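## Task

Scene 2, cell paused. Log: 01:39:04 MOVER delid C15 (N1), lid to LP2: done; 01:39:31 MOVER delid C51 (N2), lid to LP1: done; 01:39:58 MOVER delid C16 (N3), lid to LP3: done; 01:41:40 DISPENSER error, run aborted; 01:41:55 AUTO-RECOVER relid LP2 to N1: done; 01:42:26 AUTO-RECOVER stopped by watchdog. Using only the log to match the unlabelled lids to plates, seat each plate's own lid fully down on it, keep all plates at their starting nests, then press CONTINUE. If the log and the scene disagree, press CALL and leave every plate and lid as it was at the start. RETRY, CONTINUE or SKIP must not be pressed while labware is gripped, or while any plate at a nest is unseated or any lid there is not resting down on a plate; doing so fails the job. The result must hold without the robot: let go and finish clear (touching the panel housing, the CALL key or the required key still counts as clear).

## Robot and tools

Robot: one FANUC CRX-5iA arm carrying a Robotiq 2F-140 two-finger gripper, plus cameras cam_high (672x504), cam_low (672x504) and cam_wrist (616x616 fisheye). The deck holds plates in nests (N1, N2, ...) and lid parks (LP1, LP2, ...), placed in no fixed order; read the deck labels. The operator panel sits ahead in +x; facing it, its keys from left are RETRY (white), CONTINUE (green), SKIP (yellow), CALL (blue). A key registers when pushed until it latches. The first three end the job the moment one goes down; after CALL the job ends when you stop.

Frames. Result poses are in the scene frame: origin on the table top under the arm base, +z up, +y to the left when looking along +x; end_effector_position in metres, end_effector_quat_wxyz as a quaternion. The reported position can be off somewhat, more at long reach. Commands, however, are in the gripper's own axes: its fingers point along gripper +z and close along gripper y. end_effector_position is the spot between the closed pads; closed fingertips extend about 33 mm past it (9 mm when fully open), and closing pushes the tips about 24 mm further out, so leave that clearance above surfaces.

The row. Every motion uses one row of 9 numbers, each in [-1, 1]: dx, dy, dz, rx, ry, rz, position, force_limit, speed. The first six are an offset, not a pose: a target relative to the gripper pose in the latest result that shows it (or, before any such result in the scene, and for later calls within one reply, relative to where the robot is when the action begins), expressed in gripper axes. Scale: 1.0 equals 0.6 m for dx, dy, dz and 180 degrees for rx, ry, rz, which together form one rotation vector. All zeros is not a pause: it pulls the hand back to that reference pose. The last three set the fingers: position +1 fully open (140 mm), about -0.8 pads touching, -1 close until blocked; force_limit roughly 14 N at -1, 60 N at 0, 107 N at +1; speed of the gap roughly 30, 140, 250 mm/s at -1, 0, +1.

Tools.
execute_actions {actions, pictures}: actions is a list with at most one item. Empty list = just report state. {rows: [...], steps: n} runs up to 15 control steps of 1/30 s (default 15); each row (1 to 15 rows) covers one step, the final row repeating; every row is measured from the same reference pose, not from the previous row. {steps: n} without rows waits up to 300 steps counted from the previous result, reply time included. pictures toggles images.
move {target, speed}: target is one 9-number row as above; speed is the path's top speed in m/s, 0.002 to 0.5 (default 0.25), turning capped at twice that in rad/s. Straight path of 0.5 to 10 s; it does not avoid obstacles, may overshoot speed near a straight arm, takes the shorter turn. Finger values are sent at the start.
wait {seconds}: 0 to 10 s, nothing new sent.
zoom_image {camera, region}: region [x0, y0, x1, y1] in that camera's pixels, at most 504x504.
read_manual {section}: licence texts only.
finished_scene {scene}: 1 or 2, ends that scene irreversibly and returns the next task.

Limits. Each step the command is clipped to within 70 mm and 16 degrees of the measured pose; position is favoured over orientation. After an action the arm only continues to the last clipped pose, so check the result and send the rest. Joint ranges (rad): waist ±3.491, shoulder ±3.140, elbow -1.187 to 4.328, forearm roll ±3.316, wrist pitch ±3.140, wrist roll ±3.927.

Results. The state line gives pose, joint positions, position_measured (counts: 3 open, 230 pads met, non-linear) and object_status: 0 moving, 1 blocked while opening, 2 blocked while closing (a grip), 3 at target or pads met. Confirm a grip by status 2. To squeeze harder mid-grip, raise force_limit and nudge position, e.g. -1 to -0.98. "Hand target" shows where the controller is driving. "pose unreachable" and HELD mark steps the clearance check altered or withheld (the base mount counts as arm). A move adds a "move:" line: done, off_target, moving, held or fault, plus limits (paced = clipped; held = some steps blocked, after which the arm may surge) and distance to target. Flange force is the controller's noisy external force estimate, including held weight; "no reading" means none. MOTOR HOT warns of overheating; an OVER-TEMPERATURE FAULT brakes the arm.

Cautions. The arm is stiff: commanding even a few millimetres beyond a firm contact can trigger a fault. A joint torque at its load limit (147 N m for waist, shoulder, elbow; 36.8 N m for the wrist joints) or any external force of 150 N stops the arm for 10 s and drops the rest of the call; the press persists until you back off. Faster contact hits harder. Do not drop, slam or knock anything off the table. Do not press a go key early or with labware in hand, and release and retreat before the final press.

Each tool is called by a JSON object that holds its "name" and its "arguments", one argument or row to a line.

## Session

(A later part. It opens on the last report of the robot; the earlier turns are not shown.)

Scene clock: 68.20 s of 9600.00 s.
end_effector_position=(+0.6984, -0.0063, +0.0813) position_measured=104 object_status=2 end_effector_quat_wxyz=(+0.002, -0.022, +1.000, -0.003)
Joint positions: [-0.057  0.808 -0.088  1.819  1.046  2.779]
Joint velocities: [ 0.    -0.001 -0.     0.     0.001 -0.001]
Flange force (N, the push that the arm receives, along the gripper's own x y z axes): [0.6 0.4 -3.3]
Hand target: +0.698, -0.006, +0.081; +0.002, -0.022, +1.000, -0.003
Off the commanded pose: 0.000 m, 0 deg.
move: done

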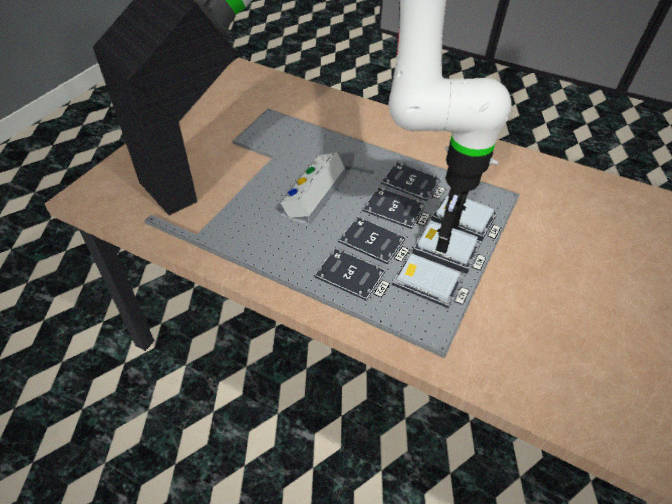

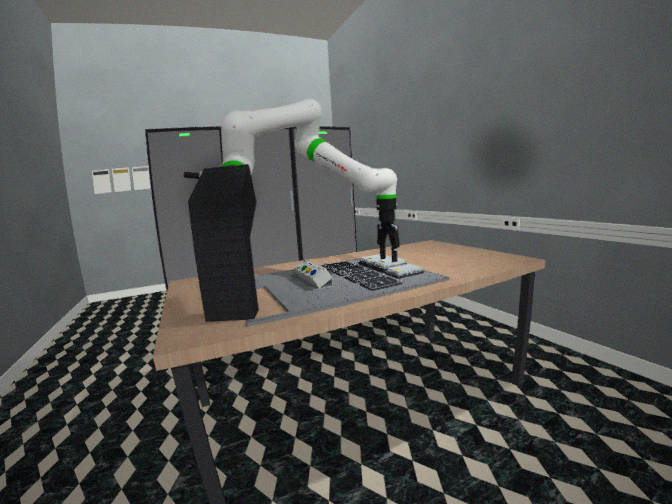

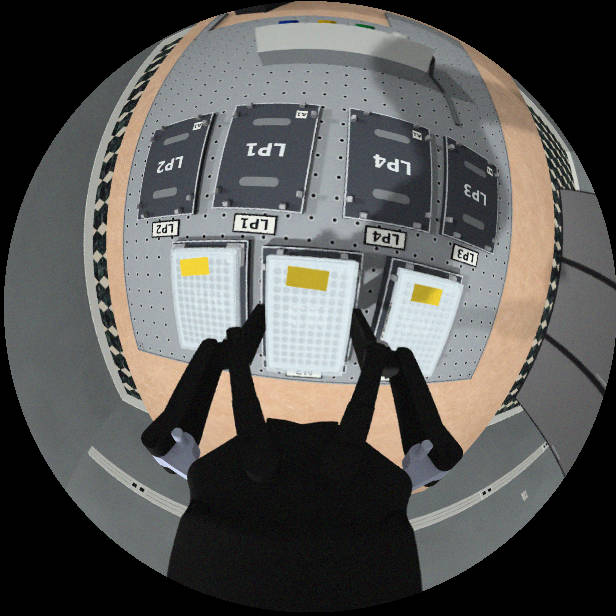

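{"name": "move", "arguments": {
  "target": [0,0,0.006,0,0,0,-1,-0.4,-1],
  "speed": 0.01
}}

{"name": "zoom_image", "arguments": {
  "camera": "cam_wrist",
  "region": [230, 230, 400, 400]
}}

Scene clock: 69.97 s of 9600.00 s.
end_effector_position=(+0.6985, -0.0063, +0.0778) position_measured=104 object_status=2 end_effector_quat_wxyz=(+0.002, -0.022, +1.000, -0.003)
Joint positions: [-0.051  0.812 -0.086  1.813  1.042  2.78 ]
Joint velocities: [ 0.    -0.     0.     0.001 -0.     0.   ]
Flange force (N, the push that the arm receives, along the gripper's own x y z axes): [-3.8 -1.4 -11.8]
Hand target: +0.698, -0.006, +0.078; +0.002, -0.022, +1.000, -0.003
Off the commanded pose: 0.000 m, 0 deg.
move: done

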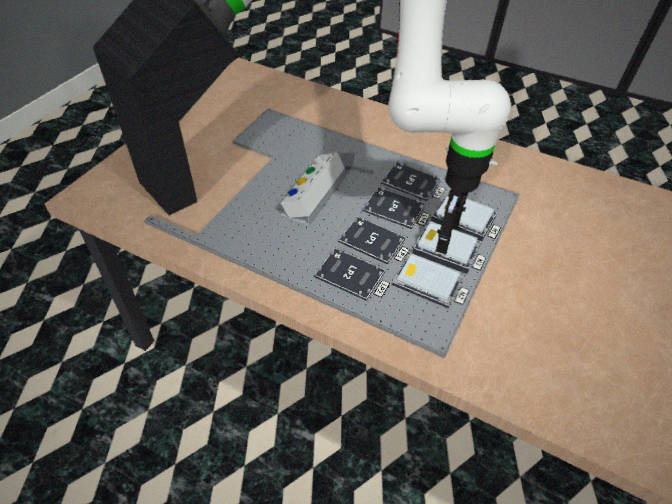

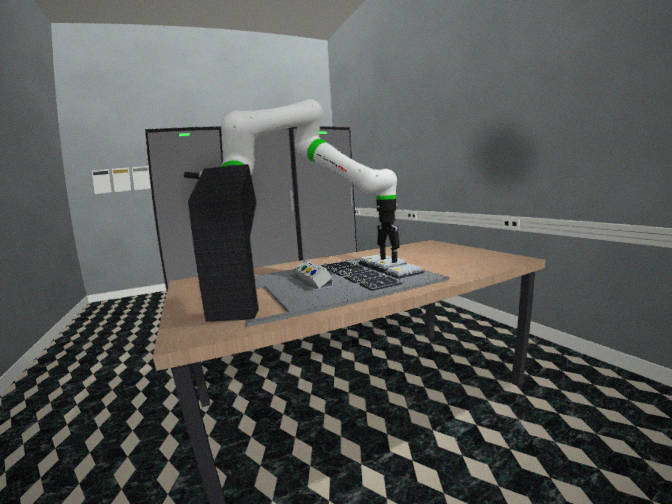

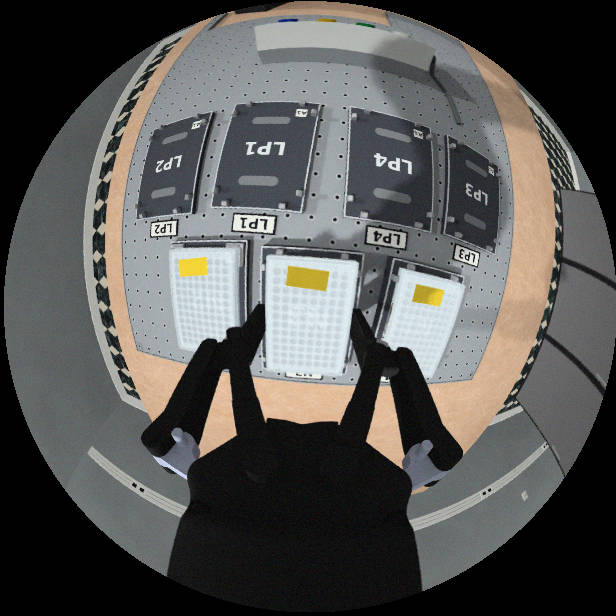

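Region (230, 230, 400, 400) of cam_wrist's 616x616 image, scaled by 2.965, with more detail than that image has.

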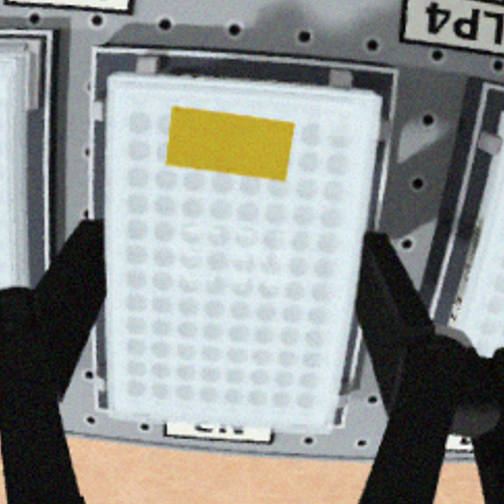

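{"name": "move", "arguments": {
  "target": [0,0,0,0,0,0,0.4,-0.4,-1]
}}

{"name": "move", "arguments": {
  "target": [0,0,-0.13,0,0,0.014,0.4,-0.4,-1],
  "speed": 0.15
}}

{"name": "move", "arguments": {
  "target": [0.7,0.047,0.01,0,0,0.5,-1,-0.4,0]
}}

{"name": "zoom_image", "arguments": {
  "camera": "cam_high",
  "region": [385, 185, 505, 315]
}}

{"name": "zoom_image", "arguments": {
  "camera": "cam_low",
  "region": [355, 245, 435, 285]
}}

Scene clock: 73.97 s of 9600.00 s.
end_effector_position=(+0.6985, -0.0062, +0.0777) position_measured=78 object_status=3 end_effector_quat_wxyz=(+0.002, -0.022, +1.000, -0.003)
Joint positions: [-0.051  0.812 -0.086  1.813  1.042  2.78 ]
Joint velocities: [-0.001 -0.     0.    -0.     0.     0.   ]
Flange force (N, the push that the arm receives, along the gripper's own x y z axes): [2.5 -0.6 -4.1]
Hand target: +0.699, -0.006, +0.078; +0.002, -0.022, +1.000, -0.003
Off the commanded pose: 0.000 m, 0 deg.
After step 90, 0.23 s passed at rest.
move: done

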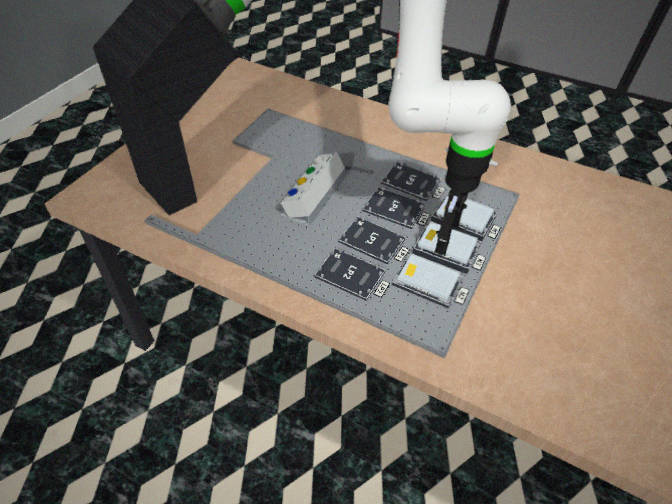

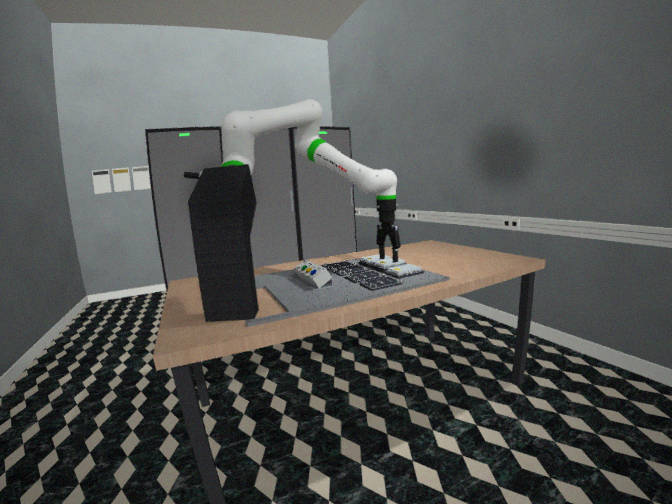

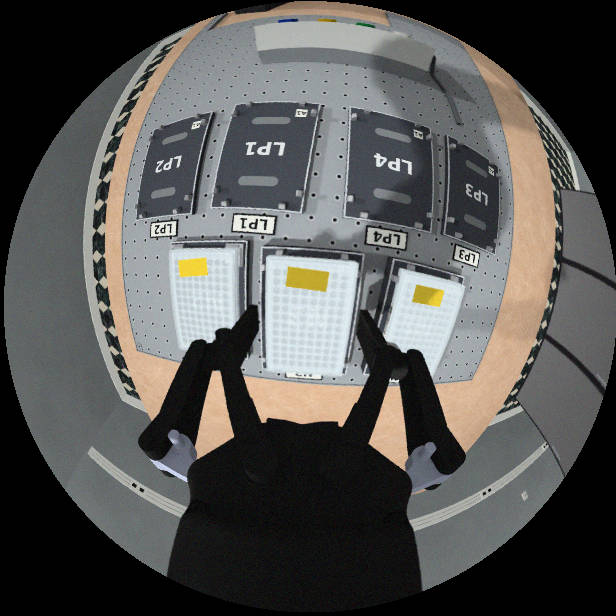

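Scene clock: 74.83 s of 9600.00 s.
end_effector_position=(+0.6982, -0.0061, +0.1556) position_measured=78 object_status=3 end_effector_quat_wxyz=(+0.002, -0.000, +1.000, -0.003)
Joint positions: [-0.172  0.734 -0.109  1.922  1.133  2.701]
Joint velocities: [-0.001 -0.001  0.     0.     0.001 -0.001]
Flange force (N, the push that the arm receives, along the gripper's own x y z axes): [2.1 0.3 -3.5]
Hand target: +0.698, -0.006, +0.156; +0.002, -0.000, +1.000, -0.003
Off the commanded pose: 0.000 m, 0 deg.
move: done

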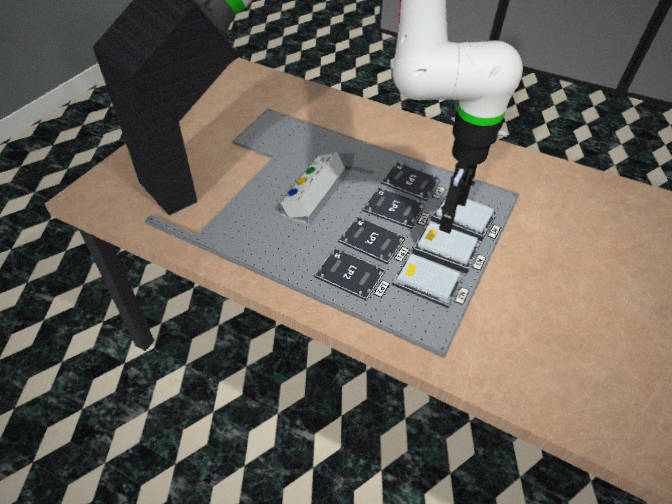

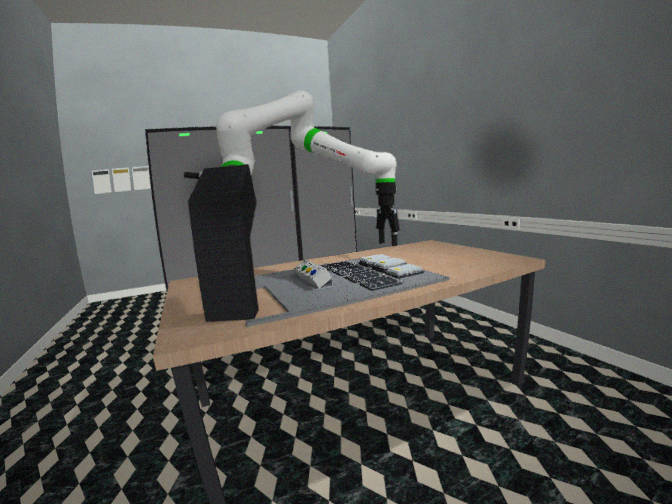

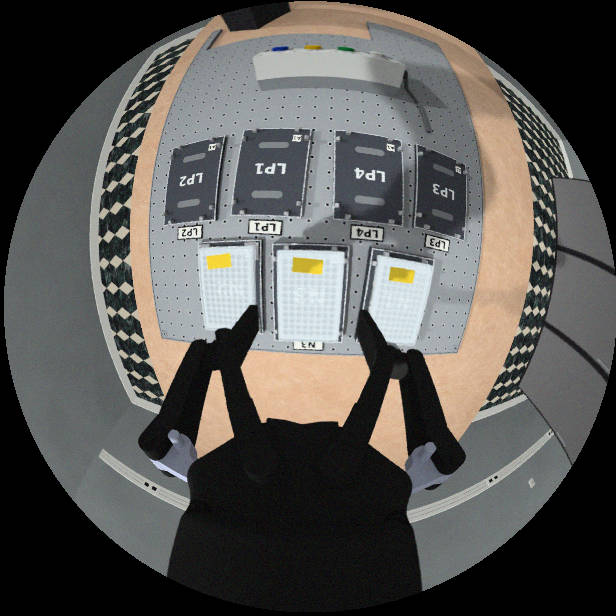

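Scene clock: 78.50 s of 9600.00 s.
end_effector_position=(+0.2784, +0.0198, +0.1480) position_measured=232 object_status=3 end_effector_quat_wxyz=(-0.041, +0.706, +0.707, -0.013)
Joint positions: [-0.203  0.404 -1.186  1.641  1.032  1.92 ]
Joint velocities: [-0.003 -0.002  0.     0.005 -0.001 -0.005]
Flange force (N, the push that the arm receives, along the gripper's own x y z axes): no reading
Hand target: +0.278, +0.020, +0.148; -0.041, +0.706, +0.707, -0.013
Off the commanded pose: 0.002 m, 5 deg.
joint sent to its limit — the command would take joint 3 (elbow) past its lower limit, so that joint was sent only as far as its limit.
move: off_target

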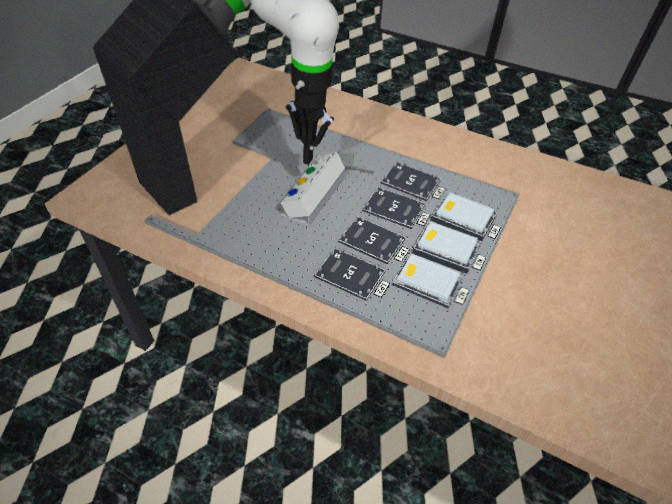

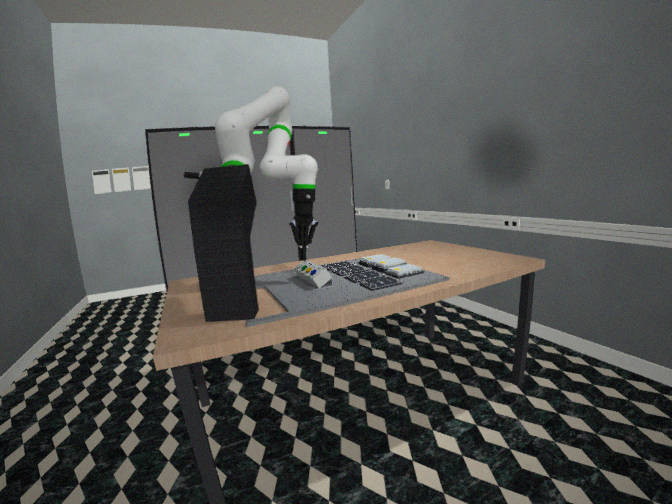

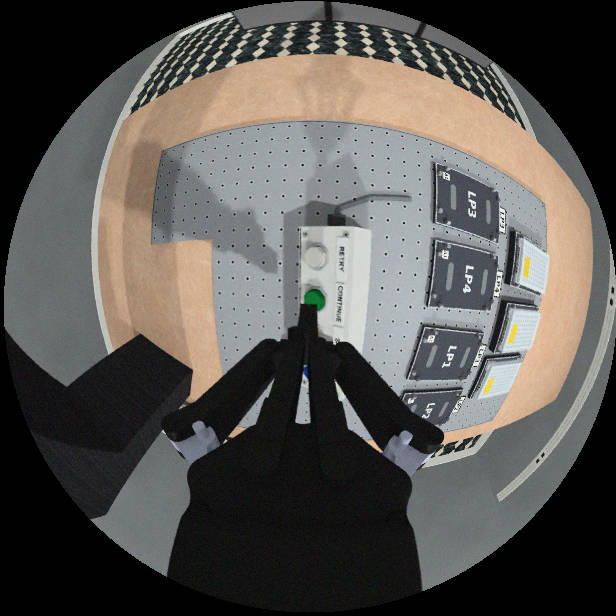

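Region (385, 185, 505, 315) of cam_high's 672x504 image, scaled by 3.877, with more detail than that image has; it fills the left 465 columns of this view, and the rest is white.

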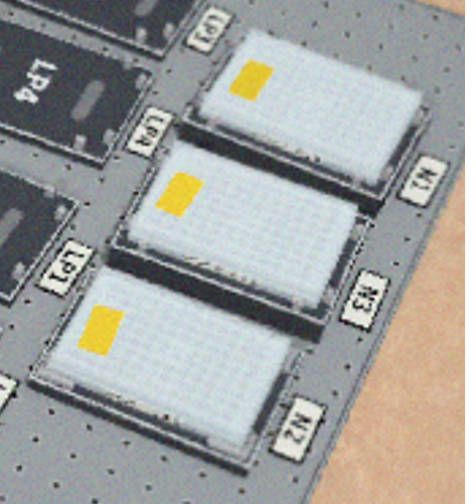

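Region (355, 245, 435, 285) of cam_low's 672x504 image, scaled by 6.300, with more detail than that image has.

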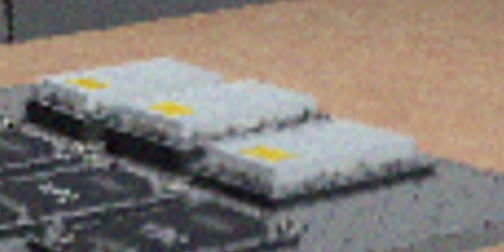

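All seated.

{"name": "move", "arguments": {
  "target": [0.018,0.004,0.03,0,0,0,-1,-0.4,0],
  "speed": 0.03
}}

{"name": "zoom_image", "arguments": {
  "camera": "cam_high",
  "region": [260, 130, 360, 220]
}}

Scene clock: 80.37 s of 9600.00 s.
end_effector_position=(+0.2798, +0.0313, +0.1303) position_measured=232 object_status=3 end_effector_quat_wxyz=(-0.043, +0.706, +0.707, -0.014)
Joint positions: [-0.069  0.403 -1.186  1.511  1.035  1.918]
Joint velocities: [ 0.002 -0.002 -0.    -0.004 -0.     0.003]
Flange force (N, the push that the arm receives, along the gripper's own x y z axes): no reading
Hand target: +0.280, +0.031, +0.130; -0.043, +0.706, +0.707, -0.014
Off the commanded pose: 0.000 m, 0 deg.
joint sent to its limit — the command would take joint 3 (elbow) past its lower limit, so that joint was sent only as far as its limit.
move: done

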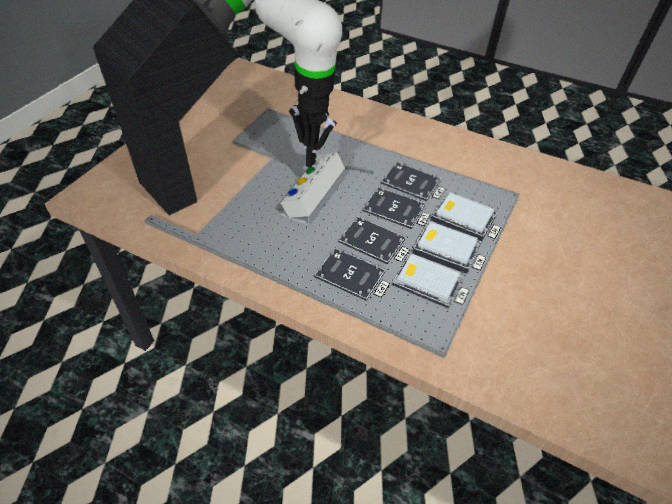

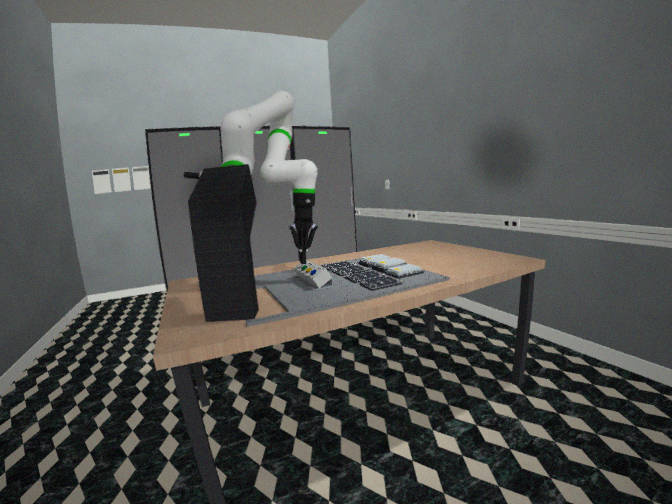

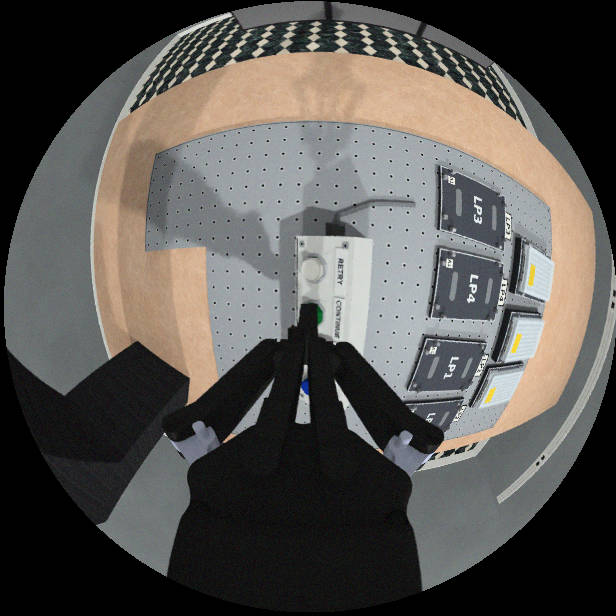

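Region (260, 130, 360, 220) of cam_high's 672x504 image, scaled by 5.040, with more detail than that image has; it fills the top 454 rows of this view, and the rest is white.

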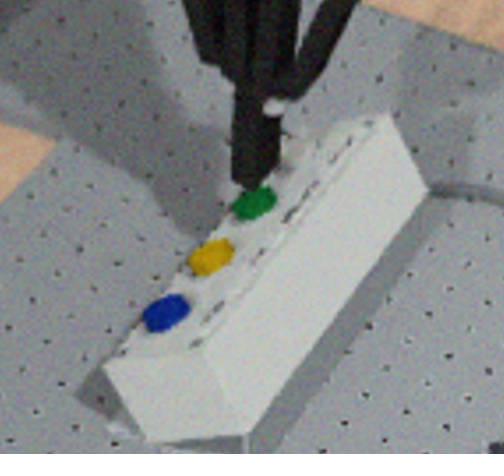

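{"name": "move", "arguments": {
  "target": [0,-0.003,0.016,0,0,0,-1,-0.4,0],
  "speed": 0.015
}}

{"name": "zoom_image", "arguments": {
  "camera": "cam_high",
  "region": [260, 130, 360, 220]
}}

Scene clock: 82.57 s of 9600.00 s.
end_effector_position=(+0.2773, +0.0317, +0.1209) position_measured=232 object_status=3 end_effector_quat_wxyz=(-0.043, +0.706, +0.707, -0.014)
Joint positions: [-0.006  0.423 -1.186  1.437  1.039  1.939]
Joint velocities: [ 0.001  0.001  0.    -0.003 -0.     0.001]
Flange force (N, the push that the arm receives, along the gripper's own x y z axes): no reading
Hand target: +0.277, +0.032, +0.121; -0.043, +0.706, +0.707, -0.014
Off the commanded pose: 0.000 m, 0 deg.
move: done

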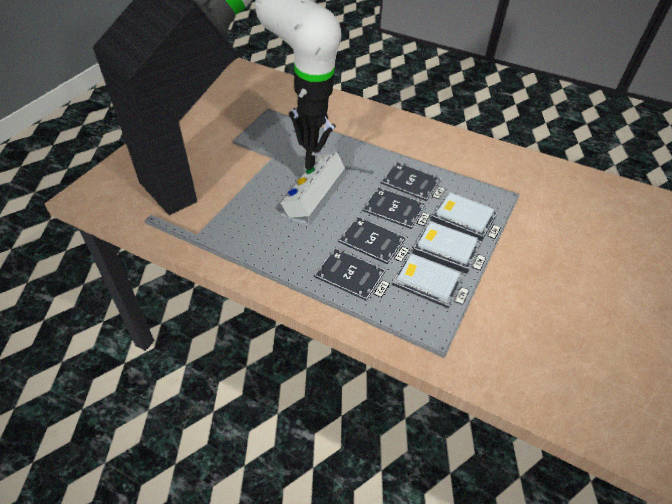

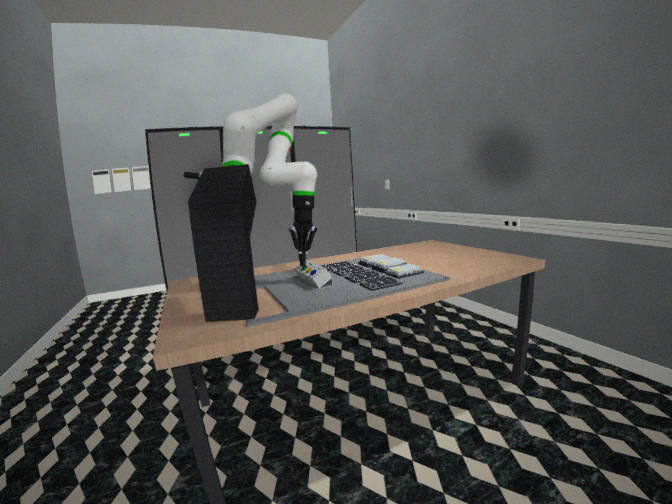

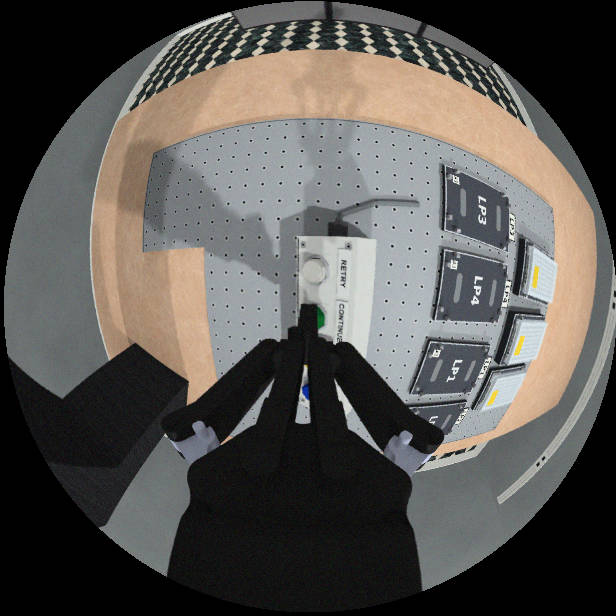

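Region (260, 130, 360, 220) of cam_high's 672x504 image, scaled by 5.040, with more detail than that image has; it fills the top 454 rows of this view, and the rest is white.

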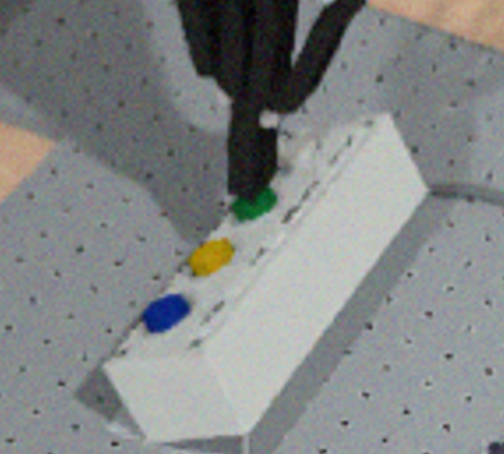

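{"name": "move", "arguments": {
  "target": [0,0.001,0.008,0,0,0,-1,-0.4,0],
  "speed": 0.01
}}

Scene clock: 84.03 s of 9600.00 s.
end_effector_position=(+0.2775, +0.0320, +0.1160) position_measured=232 object_status=3 end_effector_quat_wxyz=(-0.043, +0.706, +0.707, -0.014)
Joint positions: [ 0.023  0.433 -1.182  1.404  1.041  1.946]
Joint velocities: [ 0.001 -0.    -0.    -0.002  0.001 -0.   ]
Flange force (N, the push that the arm receives, along the gripper's own x y z axes): no reading
Hand target: +0.278, +0.032, +0.116; -0.043, +0.706, +0.707, -0.014
Off the commanded pose: 0.000 m, 0 deg.
move: done

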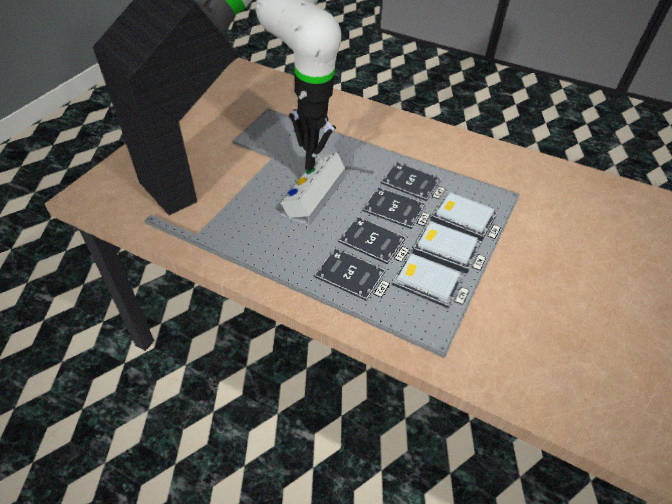

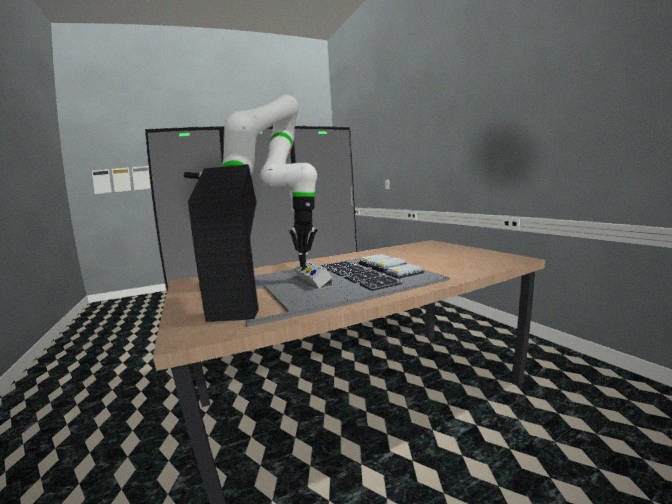

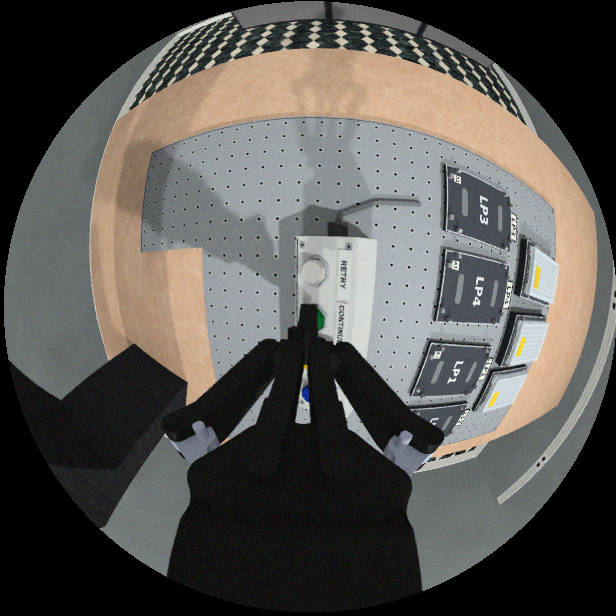

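{"name": "move", "arguments": {
  "target": [0,0.001,0.006,0,0,0,-1,-0.4,0],
  "speed": 0.01
}}

Scene clock: 86.13 s of 9600.00 s.
end_effector_position=(+0.2776, +0.0320, +0.1151) position_measured=232 object_status=3 end_effector_quat_wxyz=(-0.043, +0.706, +0.707, -0.014)
Joint positions: [ 0.029  0.435 -1.181  1.398  1.041  1.947]
Joint velocities: [-0.    -0.002 -0.    -0.001 -0.001  0.   ]
Flange force (N, the push that the arm receives, along the gripper's own x y z axes): no reading
move: unfinished (the scene ended)
The task's run has ended: the event that ends the task has happened.

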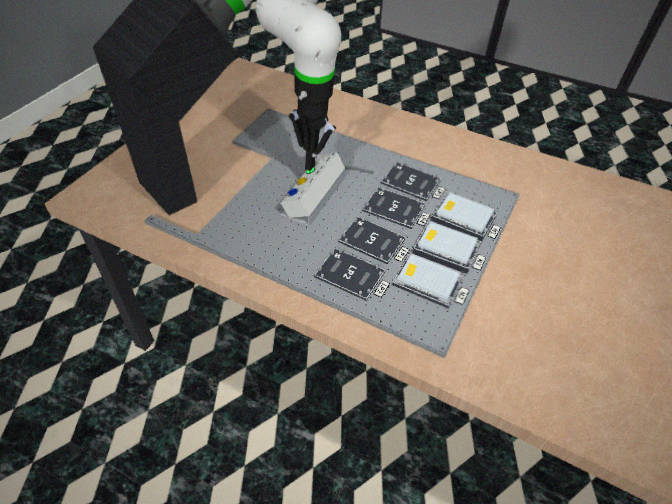

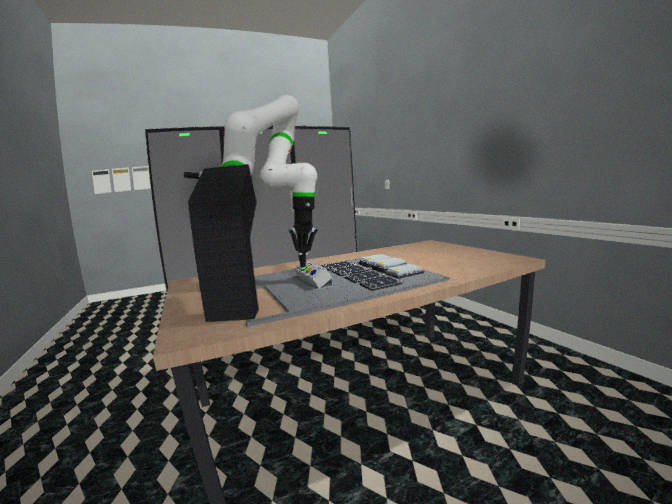

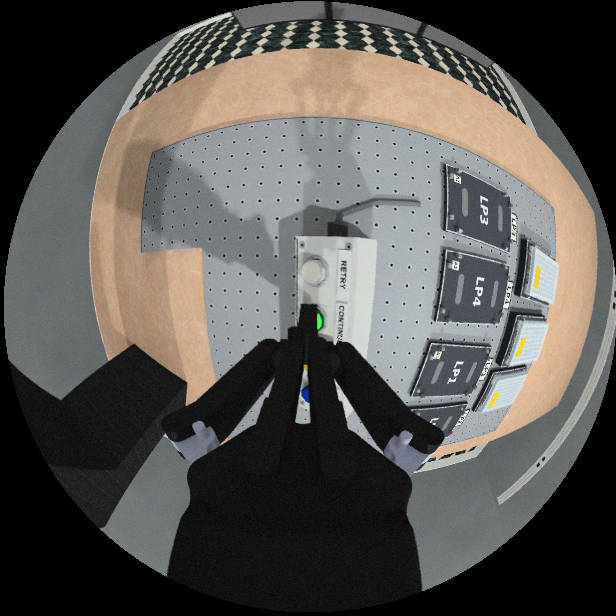

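{"name": "finished_scene", "arguments": {
  "scene": 2
}}

The scene is finished: the task was done.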